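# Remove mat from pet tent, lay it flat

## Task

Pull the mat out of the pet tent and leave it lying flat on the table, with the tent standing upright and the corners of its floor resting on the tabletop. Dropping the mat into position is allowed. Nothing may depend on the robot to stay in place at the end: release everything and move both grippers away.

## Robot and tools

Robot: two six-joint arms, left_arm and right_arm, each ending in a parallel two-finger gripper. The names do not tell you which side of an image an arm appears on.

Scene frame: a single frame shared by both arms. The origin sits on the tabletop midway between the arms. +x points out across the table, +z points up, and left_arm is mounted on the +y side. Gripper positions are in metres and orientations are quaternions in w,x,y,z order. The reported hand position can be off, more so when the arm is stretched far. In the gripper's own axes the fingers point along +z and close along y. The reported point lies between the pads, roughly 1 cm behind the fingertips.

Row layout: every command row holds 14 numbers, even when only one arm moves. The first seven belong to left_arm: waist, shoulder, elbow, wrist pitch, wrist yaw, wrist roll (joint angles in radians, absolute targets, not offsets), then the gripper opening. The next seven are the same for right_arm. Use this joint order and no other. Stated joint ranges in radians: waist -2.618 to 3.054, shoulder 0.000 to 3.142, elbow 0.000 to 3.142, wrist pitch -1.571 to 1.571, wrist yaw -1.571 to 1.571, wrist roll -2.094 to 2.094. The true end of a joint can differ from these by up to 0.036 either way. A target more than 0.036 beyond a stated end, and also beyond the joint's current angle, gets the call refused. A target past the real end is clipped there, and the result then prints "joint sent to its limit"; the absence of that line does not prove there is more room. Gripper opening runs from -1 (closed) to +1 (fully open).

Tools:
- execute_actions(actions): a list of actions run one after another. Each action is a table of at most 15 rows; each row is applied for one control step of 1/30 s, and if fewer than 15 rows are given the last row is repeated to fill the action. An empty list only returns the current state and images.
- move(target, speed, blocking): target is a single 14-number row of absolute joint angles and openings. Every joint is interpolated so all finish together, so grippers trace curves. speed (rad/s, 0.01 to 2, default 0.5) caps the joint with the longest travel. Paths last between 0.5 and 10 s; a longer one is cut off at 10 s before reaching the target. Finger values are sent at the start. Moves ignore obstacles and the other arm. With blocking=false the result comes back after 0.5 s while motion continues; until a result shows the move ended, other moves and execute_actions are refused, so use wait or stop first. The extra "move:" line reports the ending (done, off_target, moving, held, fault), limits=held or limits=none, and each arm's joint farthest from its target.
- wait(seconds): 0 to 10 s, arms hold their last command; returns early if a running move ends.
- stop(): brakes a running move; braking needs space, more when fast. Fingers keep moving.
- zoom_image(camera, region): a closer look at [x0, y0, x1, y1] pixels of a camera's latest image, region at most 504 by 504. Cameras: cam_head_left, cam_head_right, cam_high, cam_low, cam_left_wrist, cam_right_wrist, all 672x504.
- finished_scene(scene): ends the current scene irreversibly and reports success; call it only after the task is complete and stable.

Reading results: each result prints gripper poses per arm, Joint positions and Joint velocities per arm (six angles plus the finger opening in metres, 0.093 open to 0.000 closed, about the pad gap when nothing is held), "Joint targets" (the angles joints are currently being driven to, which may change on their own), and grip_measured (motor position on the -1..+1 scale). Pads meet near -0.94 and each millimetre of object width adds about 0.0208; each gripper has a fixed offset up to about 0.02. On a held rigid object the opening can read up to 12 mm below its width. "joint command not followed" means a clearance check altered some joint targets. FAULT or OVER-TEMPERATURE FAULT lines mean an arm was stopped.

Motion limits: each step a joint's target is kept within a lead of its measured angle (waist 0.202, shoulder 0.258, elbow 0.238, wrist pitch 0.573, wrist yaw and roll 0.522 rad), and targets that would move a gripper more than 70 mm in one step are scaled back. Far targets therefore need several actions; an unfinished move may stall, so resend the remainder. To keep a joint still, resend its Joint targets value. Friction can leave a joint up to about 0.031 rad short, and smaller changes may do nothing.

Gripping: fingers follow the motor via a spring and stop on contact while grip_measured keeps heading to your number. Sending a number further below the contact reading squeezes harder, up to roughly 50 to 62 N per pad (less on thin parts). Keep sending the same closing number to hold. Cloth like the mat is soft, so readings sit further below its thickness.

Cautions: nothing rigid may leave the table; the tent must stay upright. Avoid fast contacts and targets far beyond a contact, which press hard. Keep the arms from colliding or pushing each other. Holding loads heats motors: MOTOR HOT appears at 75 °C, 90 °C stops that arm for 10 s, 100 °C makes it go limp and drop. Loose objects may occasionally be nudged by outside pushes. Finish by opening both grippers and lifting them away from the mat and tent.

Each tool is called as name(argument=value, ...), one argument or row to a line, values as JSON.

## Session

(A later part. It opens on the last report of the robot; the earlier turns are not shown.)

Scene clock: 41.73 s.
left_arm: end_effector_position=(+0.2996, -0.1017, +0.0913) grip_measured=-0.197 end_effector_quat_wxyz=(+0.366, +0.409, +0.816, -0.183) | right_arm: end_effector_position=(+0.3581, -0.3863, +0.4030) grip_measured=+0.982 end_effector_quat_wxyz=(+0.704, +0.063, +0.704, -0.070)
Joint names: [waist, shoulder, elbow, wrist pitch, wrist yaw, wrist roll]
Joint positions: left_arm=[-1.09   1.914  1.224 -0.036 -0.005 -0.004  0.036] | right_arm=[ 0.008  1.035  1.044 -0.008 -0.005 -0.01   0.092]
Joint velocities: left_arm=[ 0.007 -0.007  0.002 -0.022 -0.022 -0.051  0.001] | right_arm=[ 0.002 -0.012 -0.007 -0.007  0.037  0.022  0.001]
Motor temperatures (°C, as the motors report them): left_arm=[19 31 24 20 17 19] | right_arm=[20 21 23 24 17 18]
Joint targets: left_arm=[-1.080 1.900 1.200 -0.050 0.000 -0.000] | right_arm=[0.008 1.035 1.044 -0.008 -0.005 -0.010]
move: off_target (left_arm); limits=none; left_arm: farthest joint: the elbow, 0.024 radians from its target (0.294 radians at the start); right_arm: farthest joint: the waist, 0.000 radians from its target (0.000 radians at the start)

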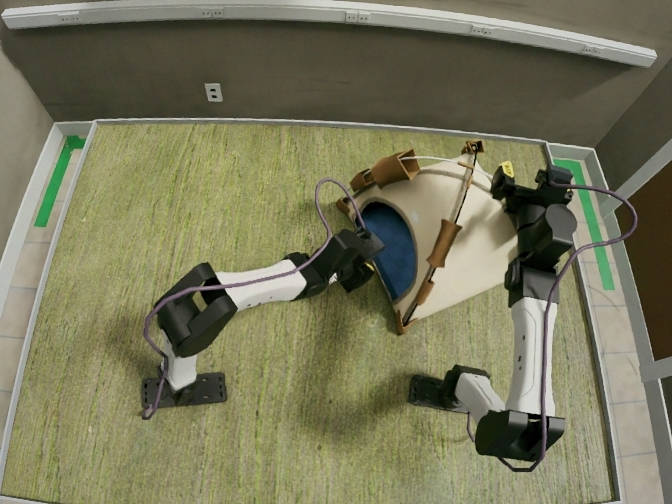

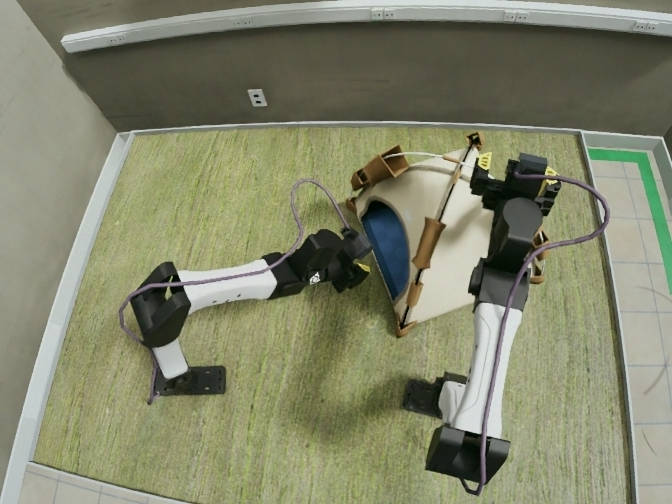

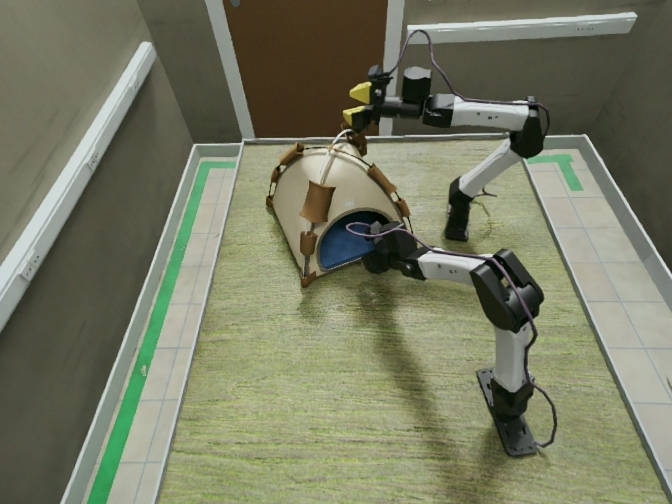

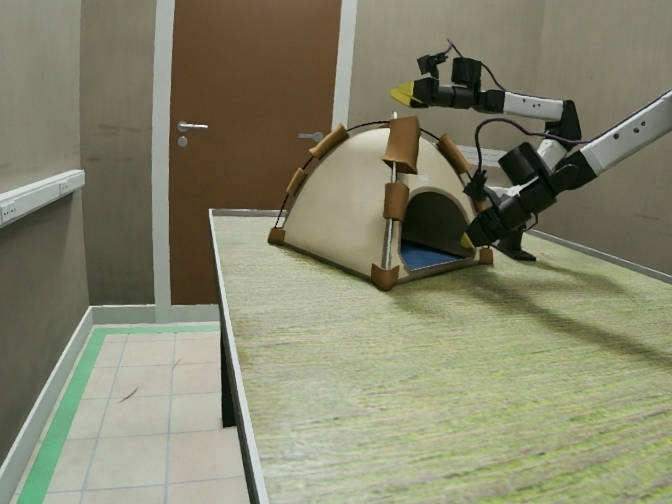

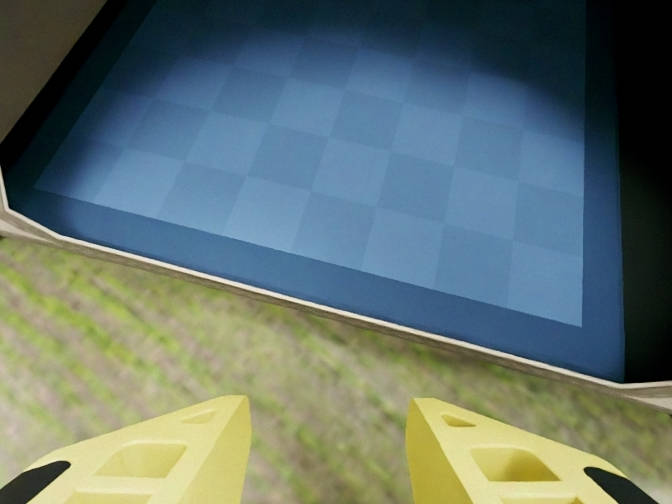

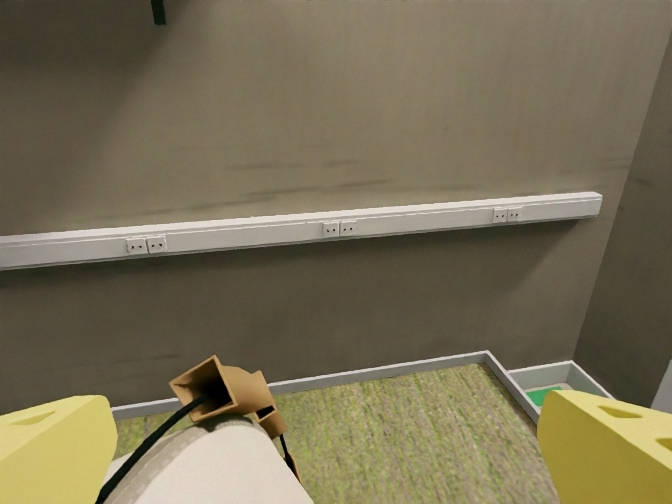

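move(
  target=[-1.15,1.9,1.2,-0.03,0.3,0.55,0.1,0.008,1.035,1.044,-0.008,-0.005,-0.01,1],
  speed=0.8,
)

Scene clock: 44.43 s.
left_arm: end_effector_position=(+0.2339, -0.1395, +0.0960) grip_measured=+0.097 end_effector_quat_wxyz=(+0.366, +0.667, +0.611, -0.219) | right_arm: end_effector_position=(+0.3581, -0.3863, +0.4030) grip_measured=+0.982 end_effector_quat_wxyz=(+0.704, +0.063, +0.704, -0.070)
Joint names: [waist, shoulder, elbow, wrist pitch, wrist yaw, wrist roll]
Joint positions: left_arm=[-1.141  1.914  1.224 -0.037  0.293  0.541  0.05 ] | right_arm=[ 0.008  1.035  1.044 -0.008 -0.005 -0.01   0.092]
Joint velocities: left_arm=[-0.002 -0.012  0.017  0.037  0.081  0.037 -0.001] | right_arm=[ 0.002  0.012 -0.002  0.022  0.066 -0.022 -0.001]
Motor temperatures (°C, as the motors report them): left_arm=[19 31 24 20 17 19] | right_arm=[20 21 23 24 17 18]
Joint targets: left_arm=[-1.150 1.900 1.200 -0.030 0.300 0.550] | right_arm=[0.008 1.035 1.044 -0.008 -0.005 -0.010]
move: off_target (left_arm); limits=none; left_arm: farthest joint: the elbow, 0.024 radians from its target (0.024 radians at the start); right_arm: farthest joint: the waist, 0.000 radians from its target (0.000 radians at the start)

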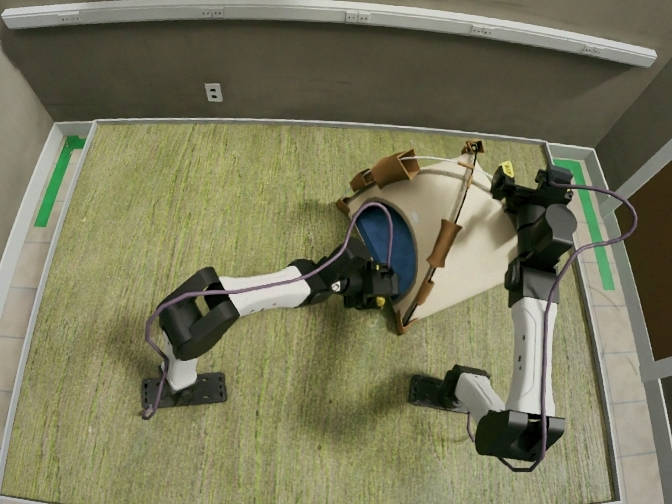

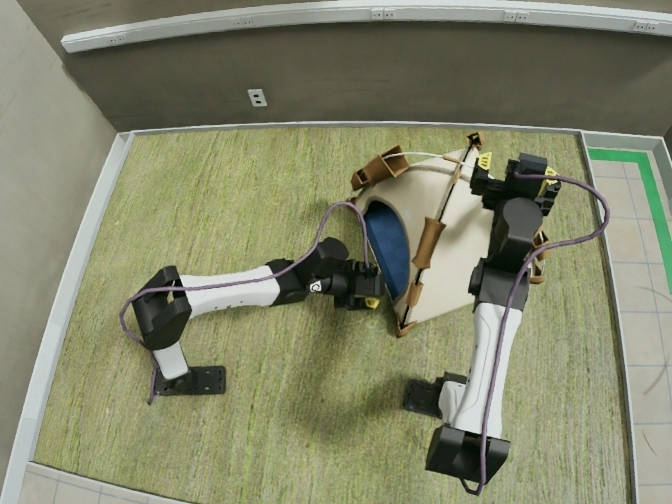

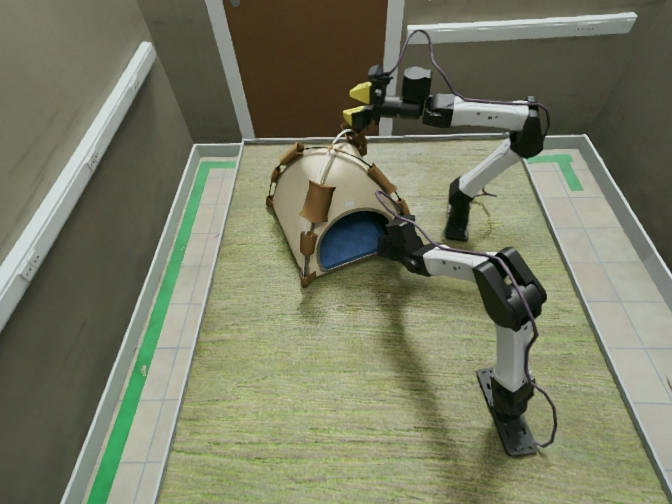

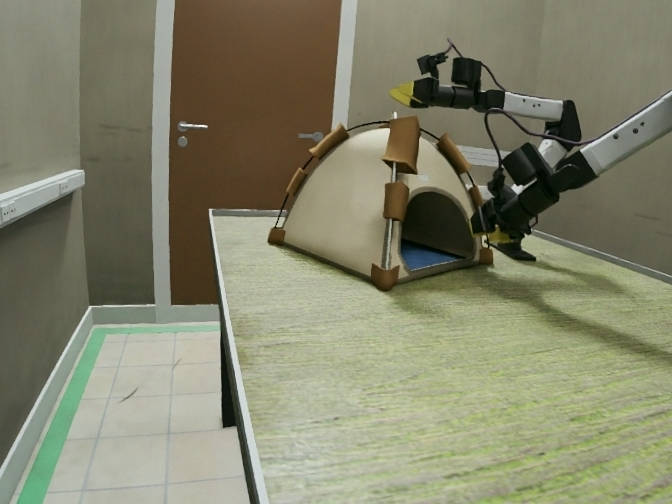

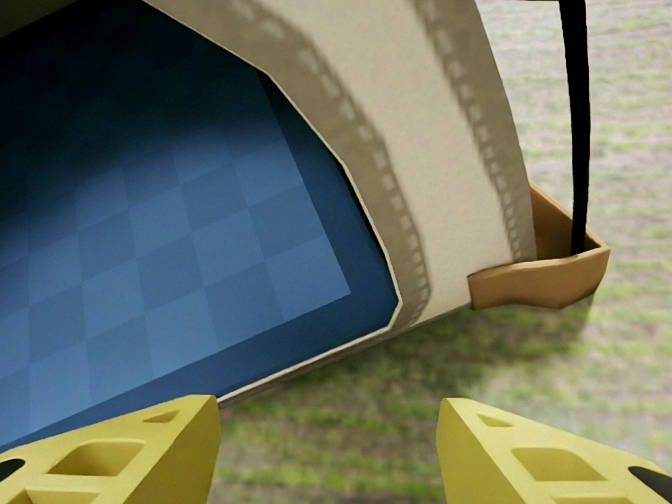

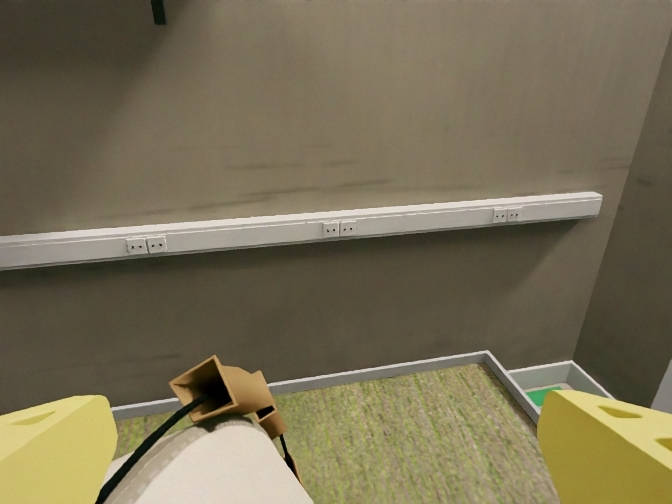

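move(
  target=[-1.1,1.85,1.1,0.15,0,-1.57,-0.1,0.008,1.035,1.044,-0.008,-0.005,-0.01,1],
  speed=1.5,
)

move(
  target=[-1.1,2.187,1.44,0.18,0,-1.57,-0.1,0.008,1.035,1.044,-0.008,-0.005,-0.01,1],
  speed=0.5,
)

move(
  target=[-1.1,2.27,1.376,0.294,0,-1.57,-0.1,0.008,1.035,1.044,-0.008,-0.005,-0.01,1],
  speed=0.15,
)

move(
  target=[-1.1,2.48,1.76,0.123,0,-1.57,-0.1,0.008,1.035,1.044,-0.008,-0.005,-0.01,1],
  speed=0.25,
)

Scene clock: 48.27 s.
left_arm: end_effector_position=(+0.2875, -0.1072, +0.1013) grip_measured=-0.097 end_effector_quat_wxyz=(+0.137, -0.264, +0.850, -0.434) | right_arm: end_effector_position=(+0.3581, -0.3863, +0.4030) grip_measured=+0.982 end_effector_quat_wxyz=(+0.704, +0.063, +0.704, -0.070)
Joint names: [waist, shoulder, elbow, wrist pitch, wrist yaw, wrist roll]
Joint positions: left_arm=[-1.111  1.869  1.121  0.123  0.007 -1.561  0.041] | right_arm=[ 0.008  1.035  1.044 -0.008 -0.005 -0.01   0.092]
Joint velocities: left_arm=[-0.007 -0.007 -0.002 -0.066 -0.022  0.022  0.   ] | right_arm=[-0.007  0.007 -0.012 -0.022  0.022  0.007 -0.001]
Motor temperatures (°C, as the motors report them): left_arm=[19 31 24 21 17 19] | right_arm=[20 21 24 24 17 18]
Joint targets: left_arm=[-1.100 1.850 1.100 0.150 -0.000 -1.570] | right_arm=[0.008 1.035 1.044 -0.008 -0.005 -0.010]
move: off_target (left_arm); limits=none; left_arm: farthest joint: the wrist pitch, 0.027 radians from its target (0.187 radians at the start); right_arm: farthest joint: the waist, 0.000 radians from its target (0.000 radians at the start)

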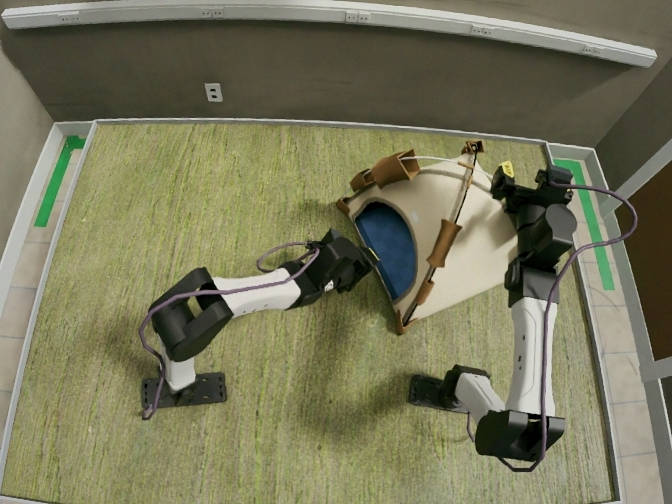

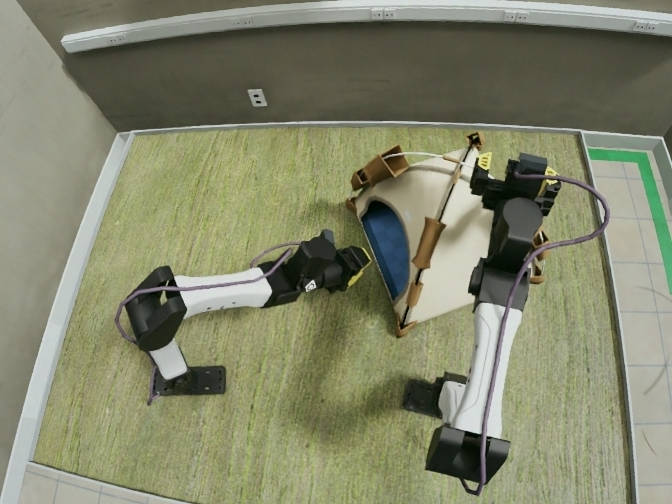

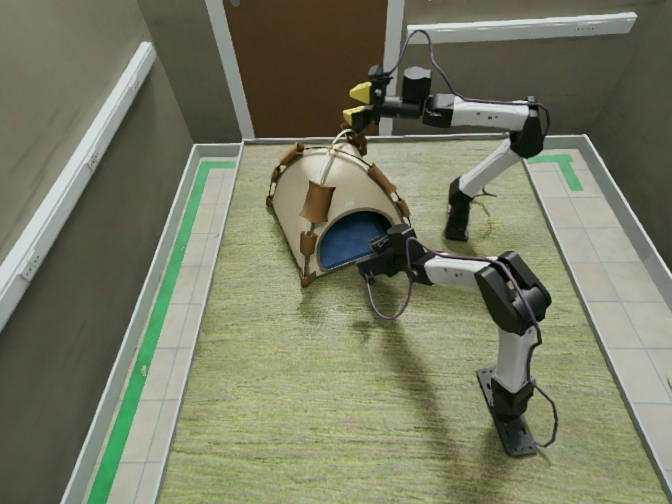

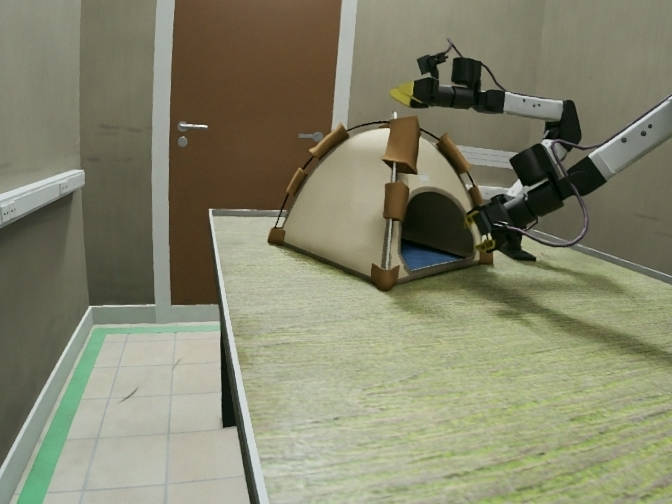

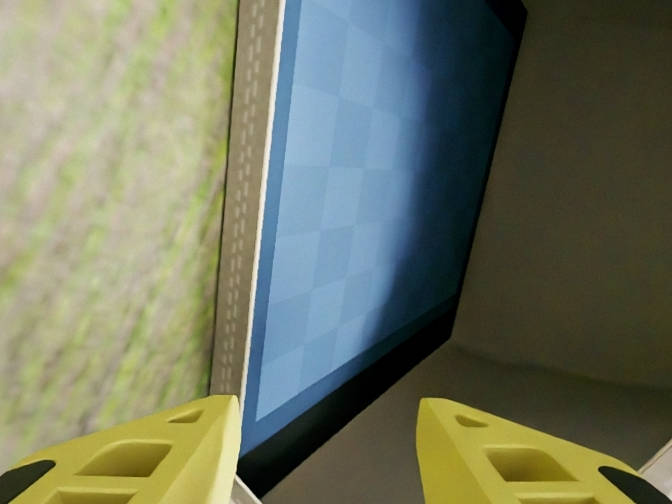

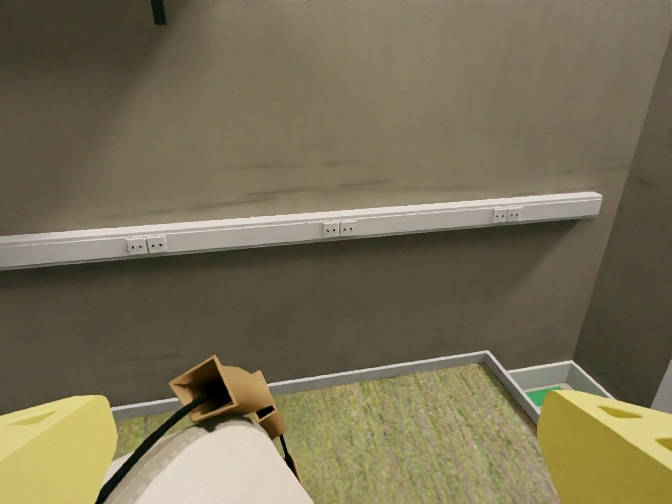

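Scene clock: 49.47 s.
left_arm: end_effector_position=(+0.3291, -0.1662, +0.0618) grip_measured=-0.097 end_effector_quat_wxyz=(+0.138, -0.263, +0.848, -0.438) | right_arm: end_effector_position=(+0.3581, -0.3863, +0.4030) grip_measured=+0.982 end_effector_quat_wxyz=(+0.704, +0.063, +0.704, -0.070)
Joint names: [waist, shoulder, elbow, wrist pitch, wrist yaw, wrist roll]
Joint positions: left_arm=[-1.111  2.182  1.41   0.155  0.007 -1.562  0.041] | right_arm=[ 0.008  1.035  1.044 -0.008 -0.005 -0.01   0.092]
Joint velocities: left_arm=[ 0.002 -0.007 -0.007  0.037 -0.022 -0.022  0.   ] | right_arm=[-0.007  0.012 -0.002 -0.051  0.051 -0.066  0.001]
Motor temperatures (°C, as the motors report them): left_arm=[19 32 24 21 17 19] | right_arm=[20 21 24 24 17 18]
Joint targets: left_arm=[-1.100 2.187 1.440 0.180 0.000 -1.570] | right_arm=[0.008 1.035 1.044 -0.008 -0.005 -0.010]
move: off_target (left_arm); limits=none; left_arm: farthest joint: the elbow, 0.030 radians from its target (0.319 radians at the start); right_arm: farthest joint: the waist, 0.000 radians from its target (0.000 radians at the start)

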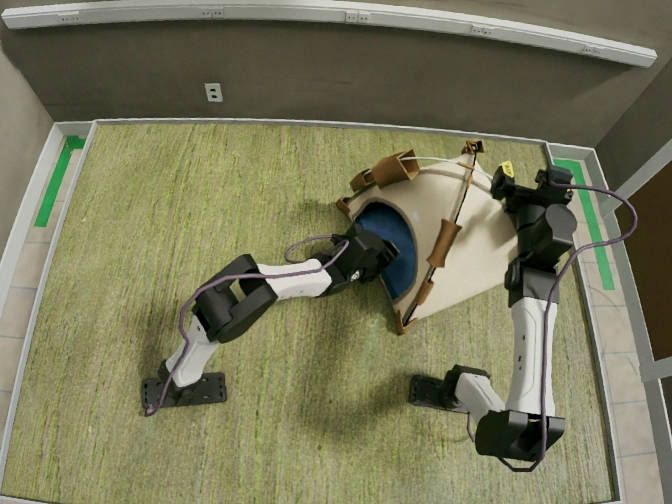

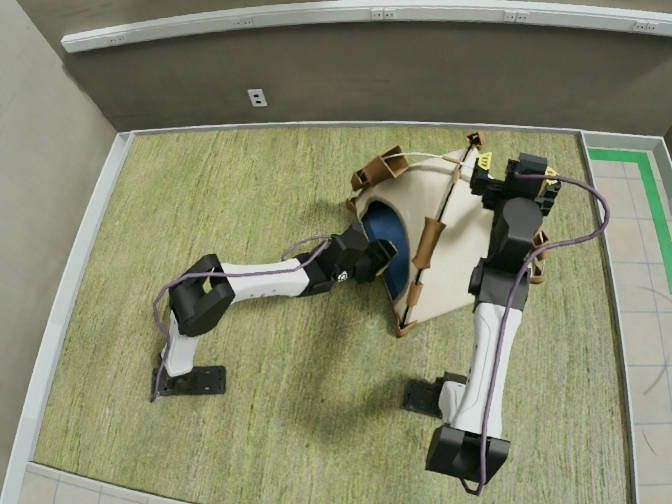

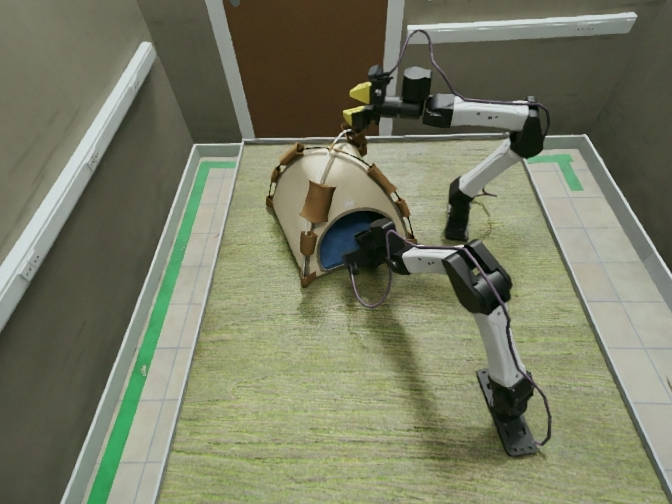

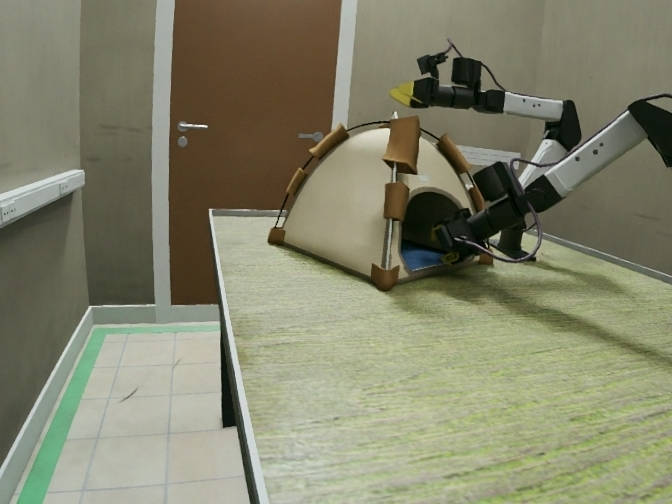

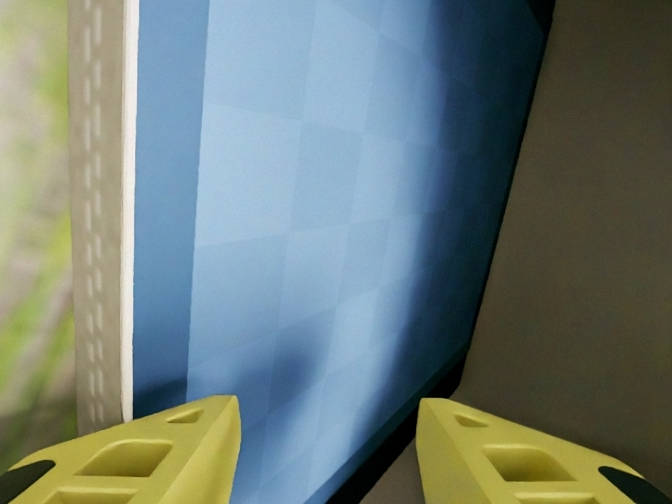

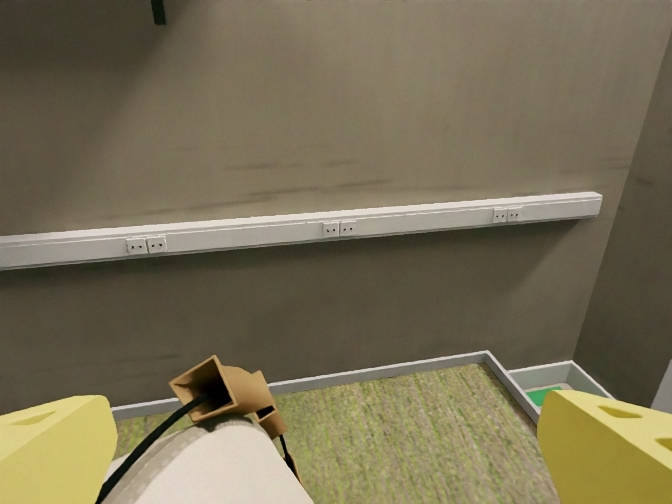

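Scene clock: 50.90 s.
left_arm: end_effector_position=(+0.3368, -0.1772, +0.0496) grip_measured=-0.098 end_effector_quat_wxyz=(+0.146, -0.259, +0.834, -0.464) | right_arm: end_effector_position=(+0.3581, -0.3863, +0.4030) grip_measured=+0.982 end_effector_quat_wxyz=(+0.704, +0.063, +0.704, -0.070)
Joint names: [waist, shoulder, elbow, wrist pitch, wrist yaw, wrist roll]
Joint positions: left_arm=[-1.111  2.249  1.41   0.284  0.007 -1.563  0.041] | right_arm=[ 0.008  1.035  1.044 -0.008 -0.005 -0.01   0.092]
Joint velocities: left_arm=[ 0.002 -0.007 -0.002  0.022 -0.022 -0.066  0.   ] | right_arm=[ 0.002 -0.007  0.002  0.022 -0.037  0.007 -0.001]
Motor temperatures (°C, as the motors report them): left_arm=[19 32 24 21 17 19] | right_arm=[20 21 24 25 17 18]
Joint targets: left_arm=[-1.100 2.270 1.376 0.294 -0.000 -1.570] | right_arm=[0.008 1.035 1.044 -0.008 -0.005 -0.010]
move: off_target (left_arm); limits=none; left_arm: farthest joint: the elbow, 0.034 radians from its target (0.034 radians at the start); right_arm: farthest joint: the waist, 0.000 radians from its target (0.000 radians at the start)

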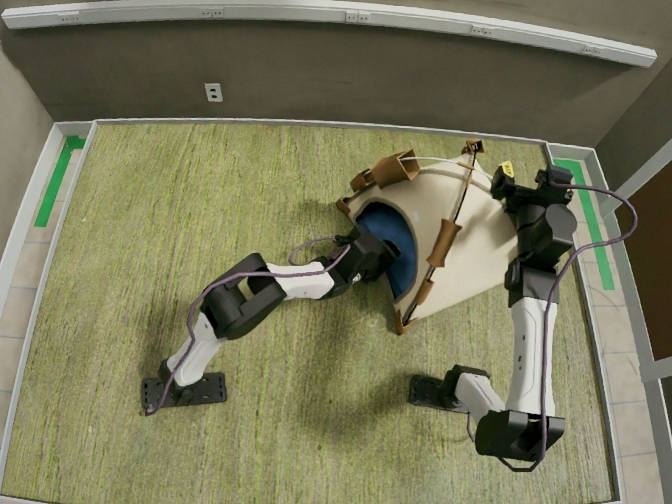

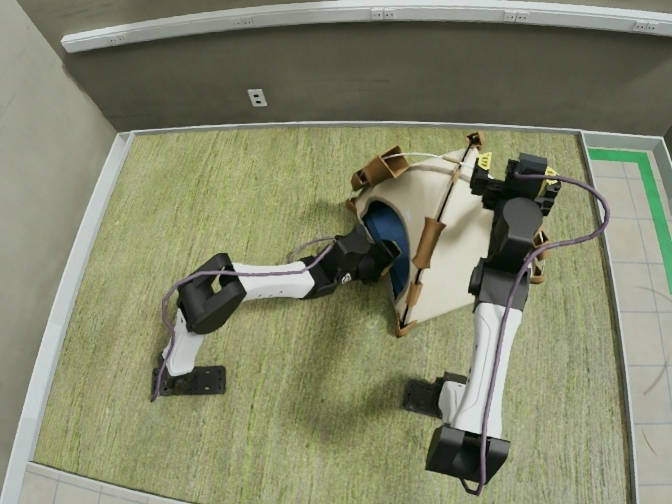

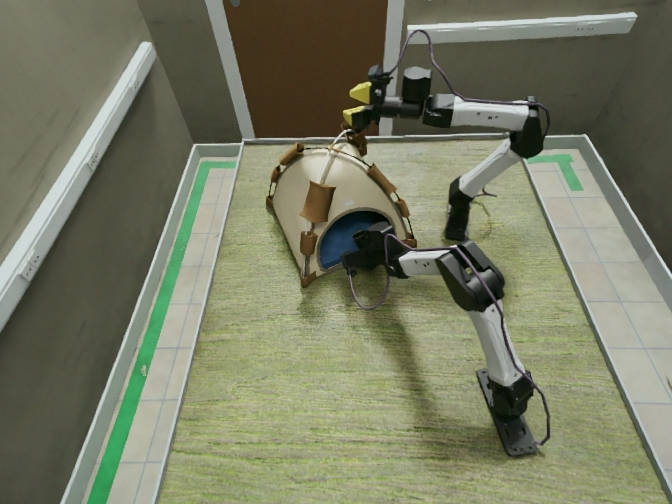

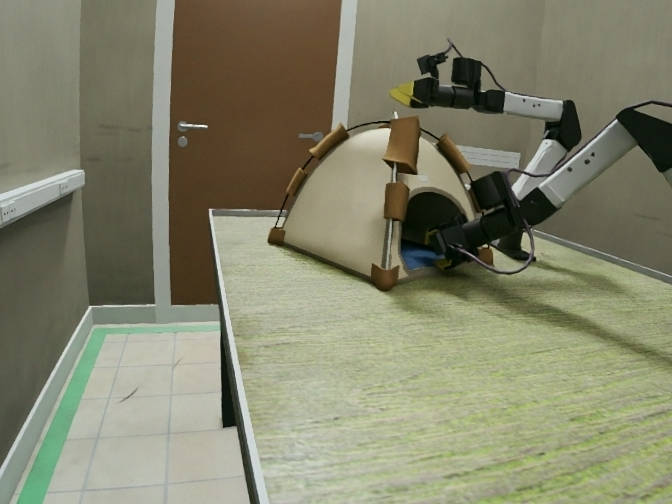

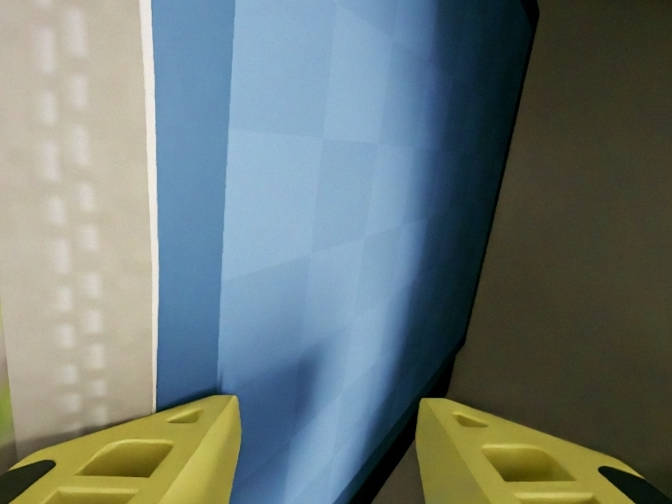

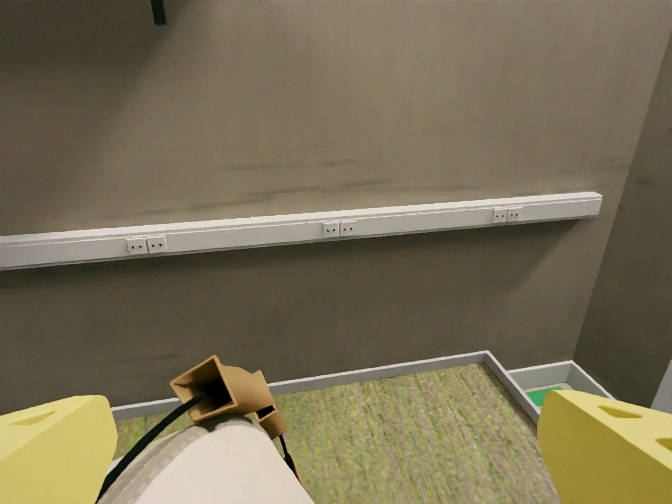

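Scene clock: 52.70 s.
left_arm: end_effector_position=(+0.3718, -0.2269, +0.0541) grip_measured=-0.098 end_effector_quat_wxyz=(+0.153, -0.255, +0.823, -0.484) | right_arm: end_effector_position=(+0.3581, -0.3863, +0.4030) grip_measured=+0.982 end_effector_quat_wxyz=(+0.704, +0.063, +0.704, -0.070)
Joint names: [waist, shoulder, elbow, wrist pitch, wrist yaw, wrist roll]
Joint positions: left_arm=[-1.111  2.445  1.748  0.192  0.007 -1.563  0.041] | right_arm=[ 0.008  1.035  1.044 -0.008 -0.005 -0.01   0.092]
Joint velocities: left_arm=[ 0.007  0.007  0.017  0.022  0.007 -0.007 -0.001] | right_arm=[-0.007 -0.002  0.012 -0.051 -0.066  0.022  0.001]
Motor temperatures (°C, as the motors report them): left_arm=[19 32 24 21 17 19] | right_arm=[20 21 24 25 17 18]
Joint targets: left_arm=[-1.100 2.480 1.760 0.123 0.000 -1.570] | right_arm=[0.008 1.035 1.044 -0.008 -0.005 -0.010]
move: off_target (left_arm); limits=none; left_arm: farthest joint: the wrist pitch, 0.069 radians from its target (0.161 radians at the start); right_arm: farthest joint: the waist, 0.000 radians from its target (0.000 radians at the start)

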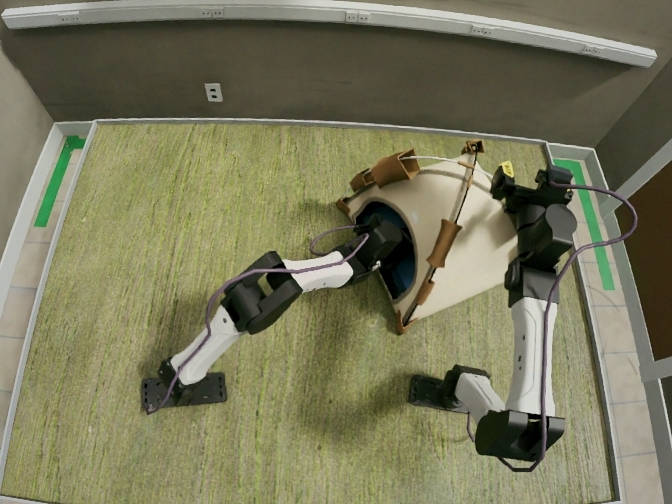

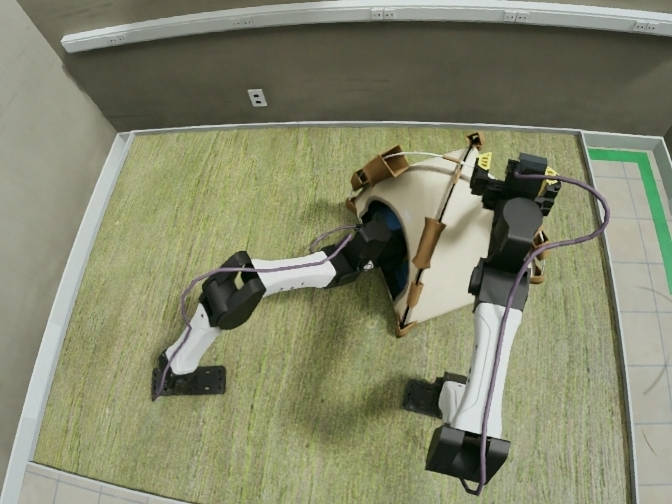

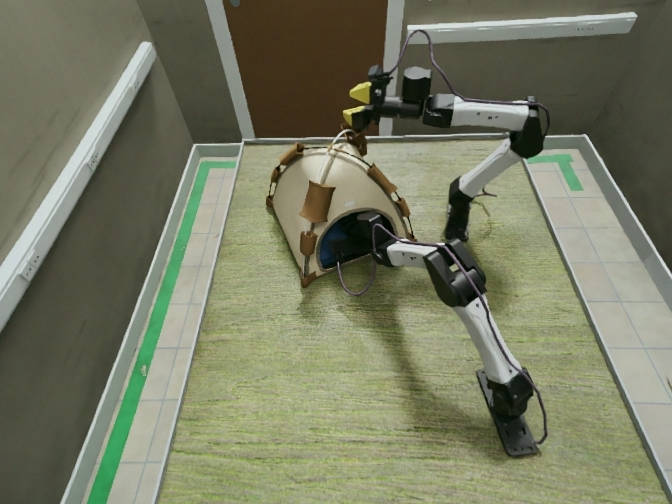

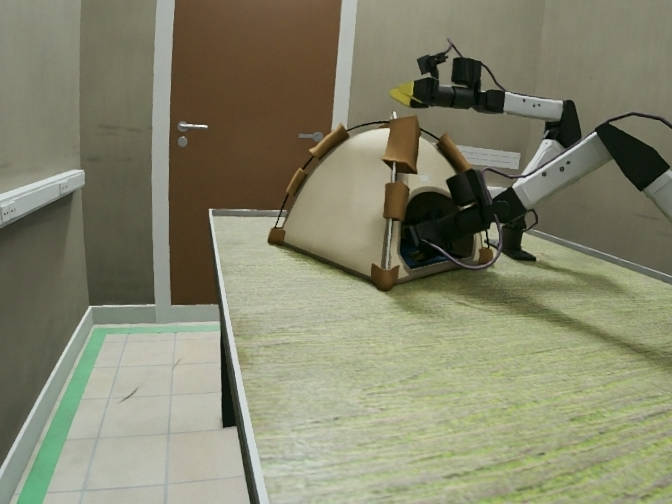

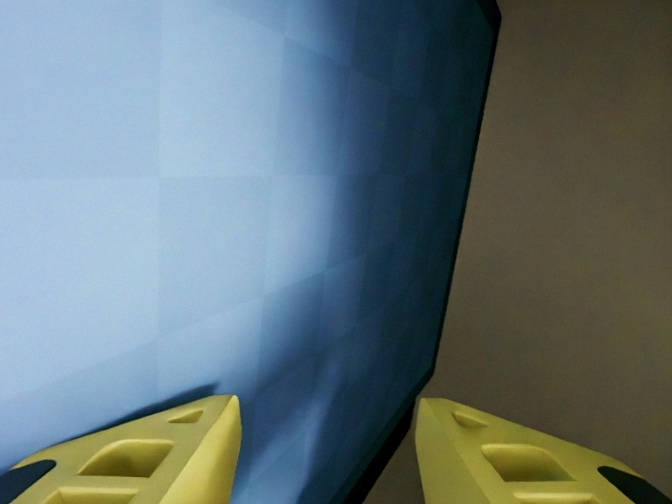

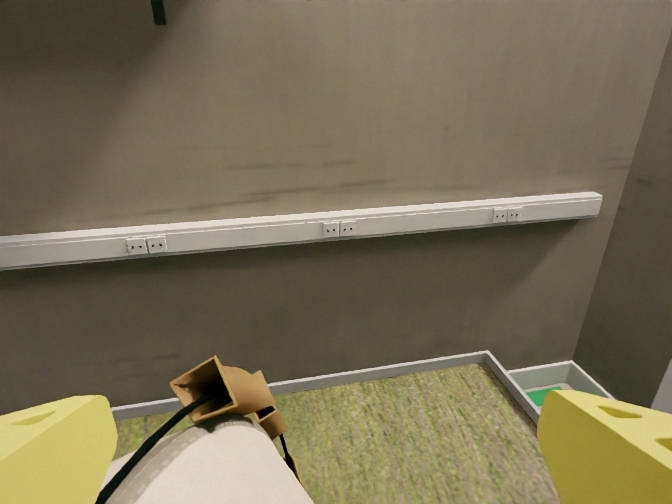

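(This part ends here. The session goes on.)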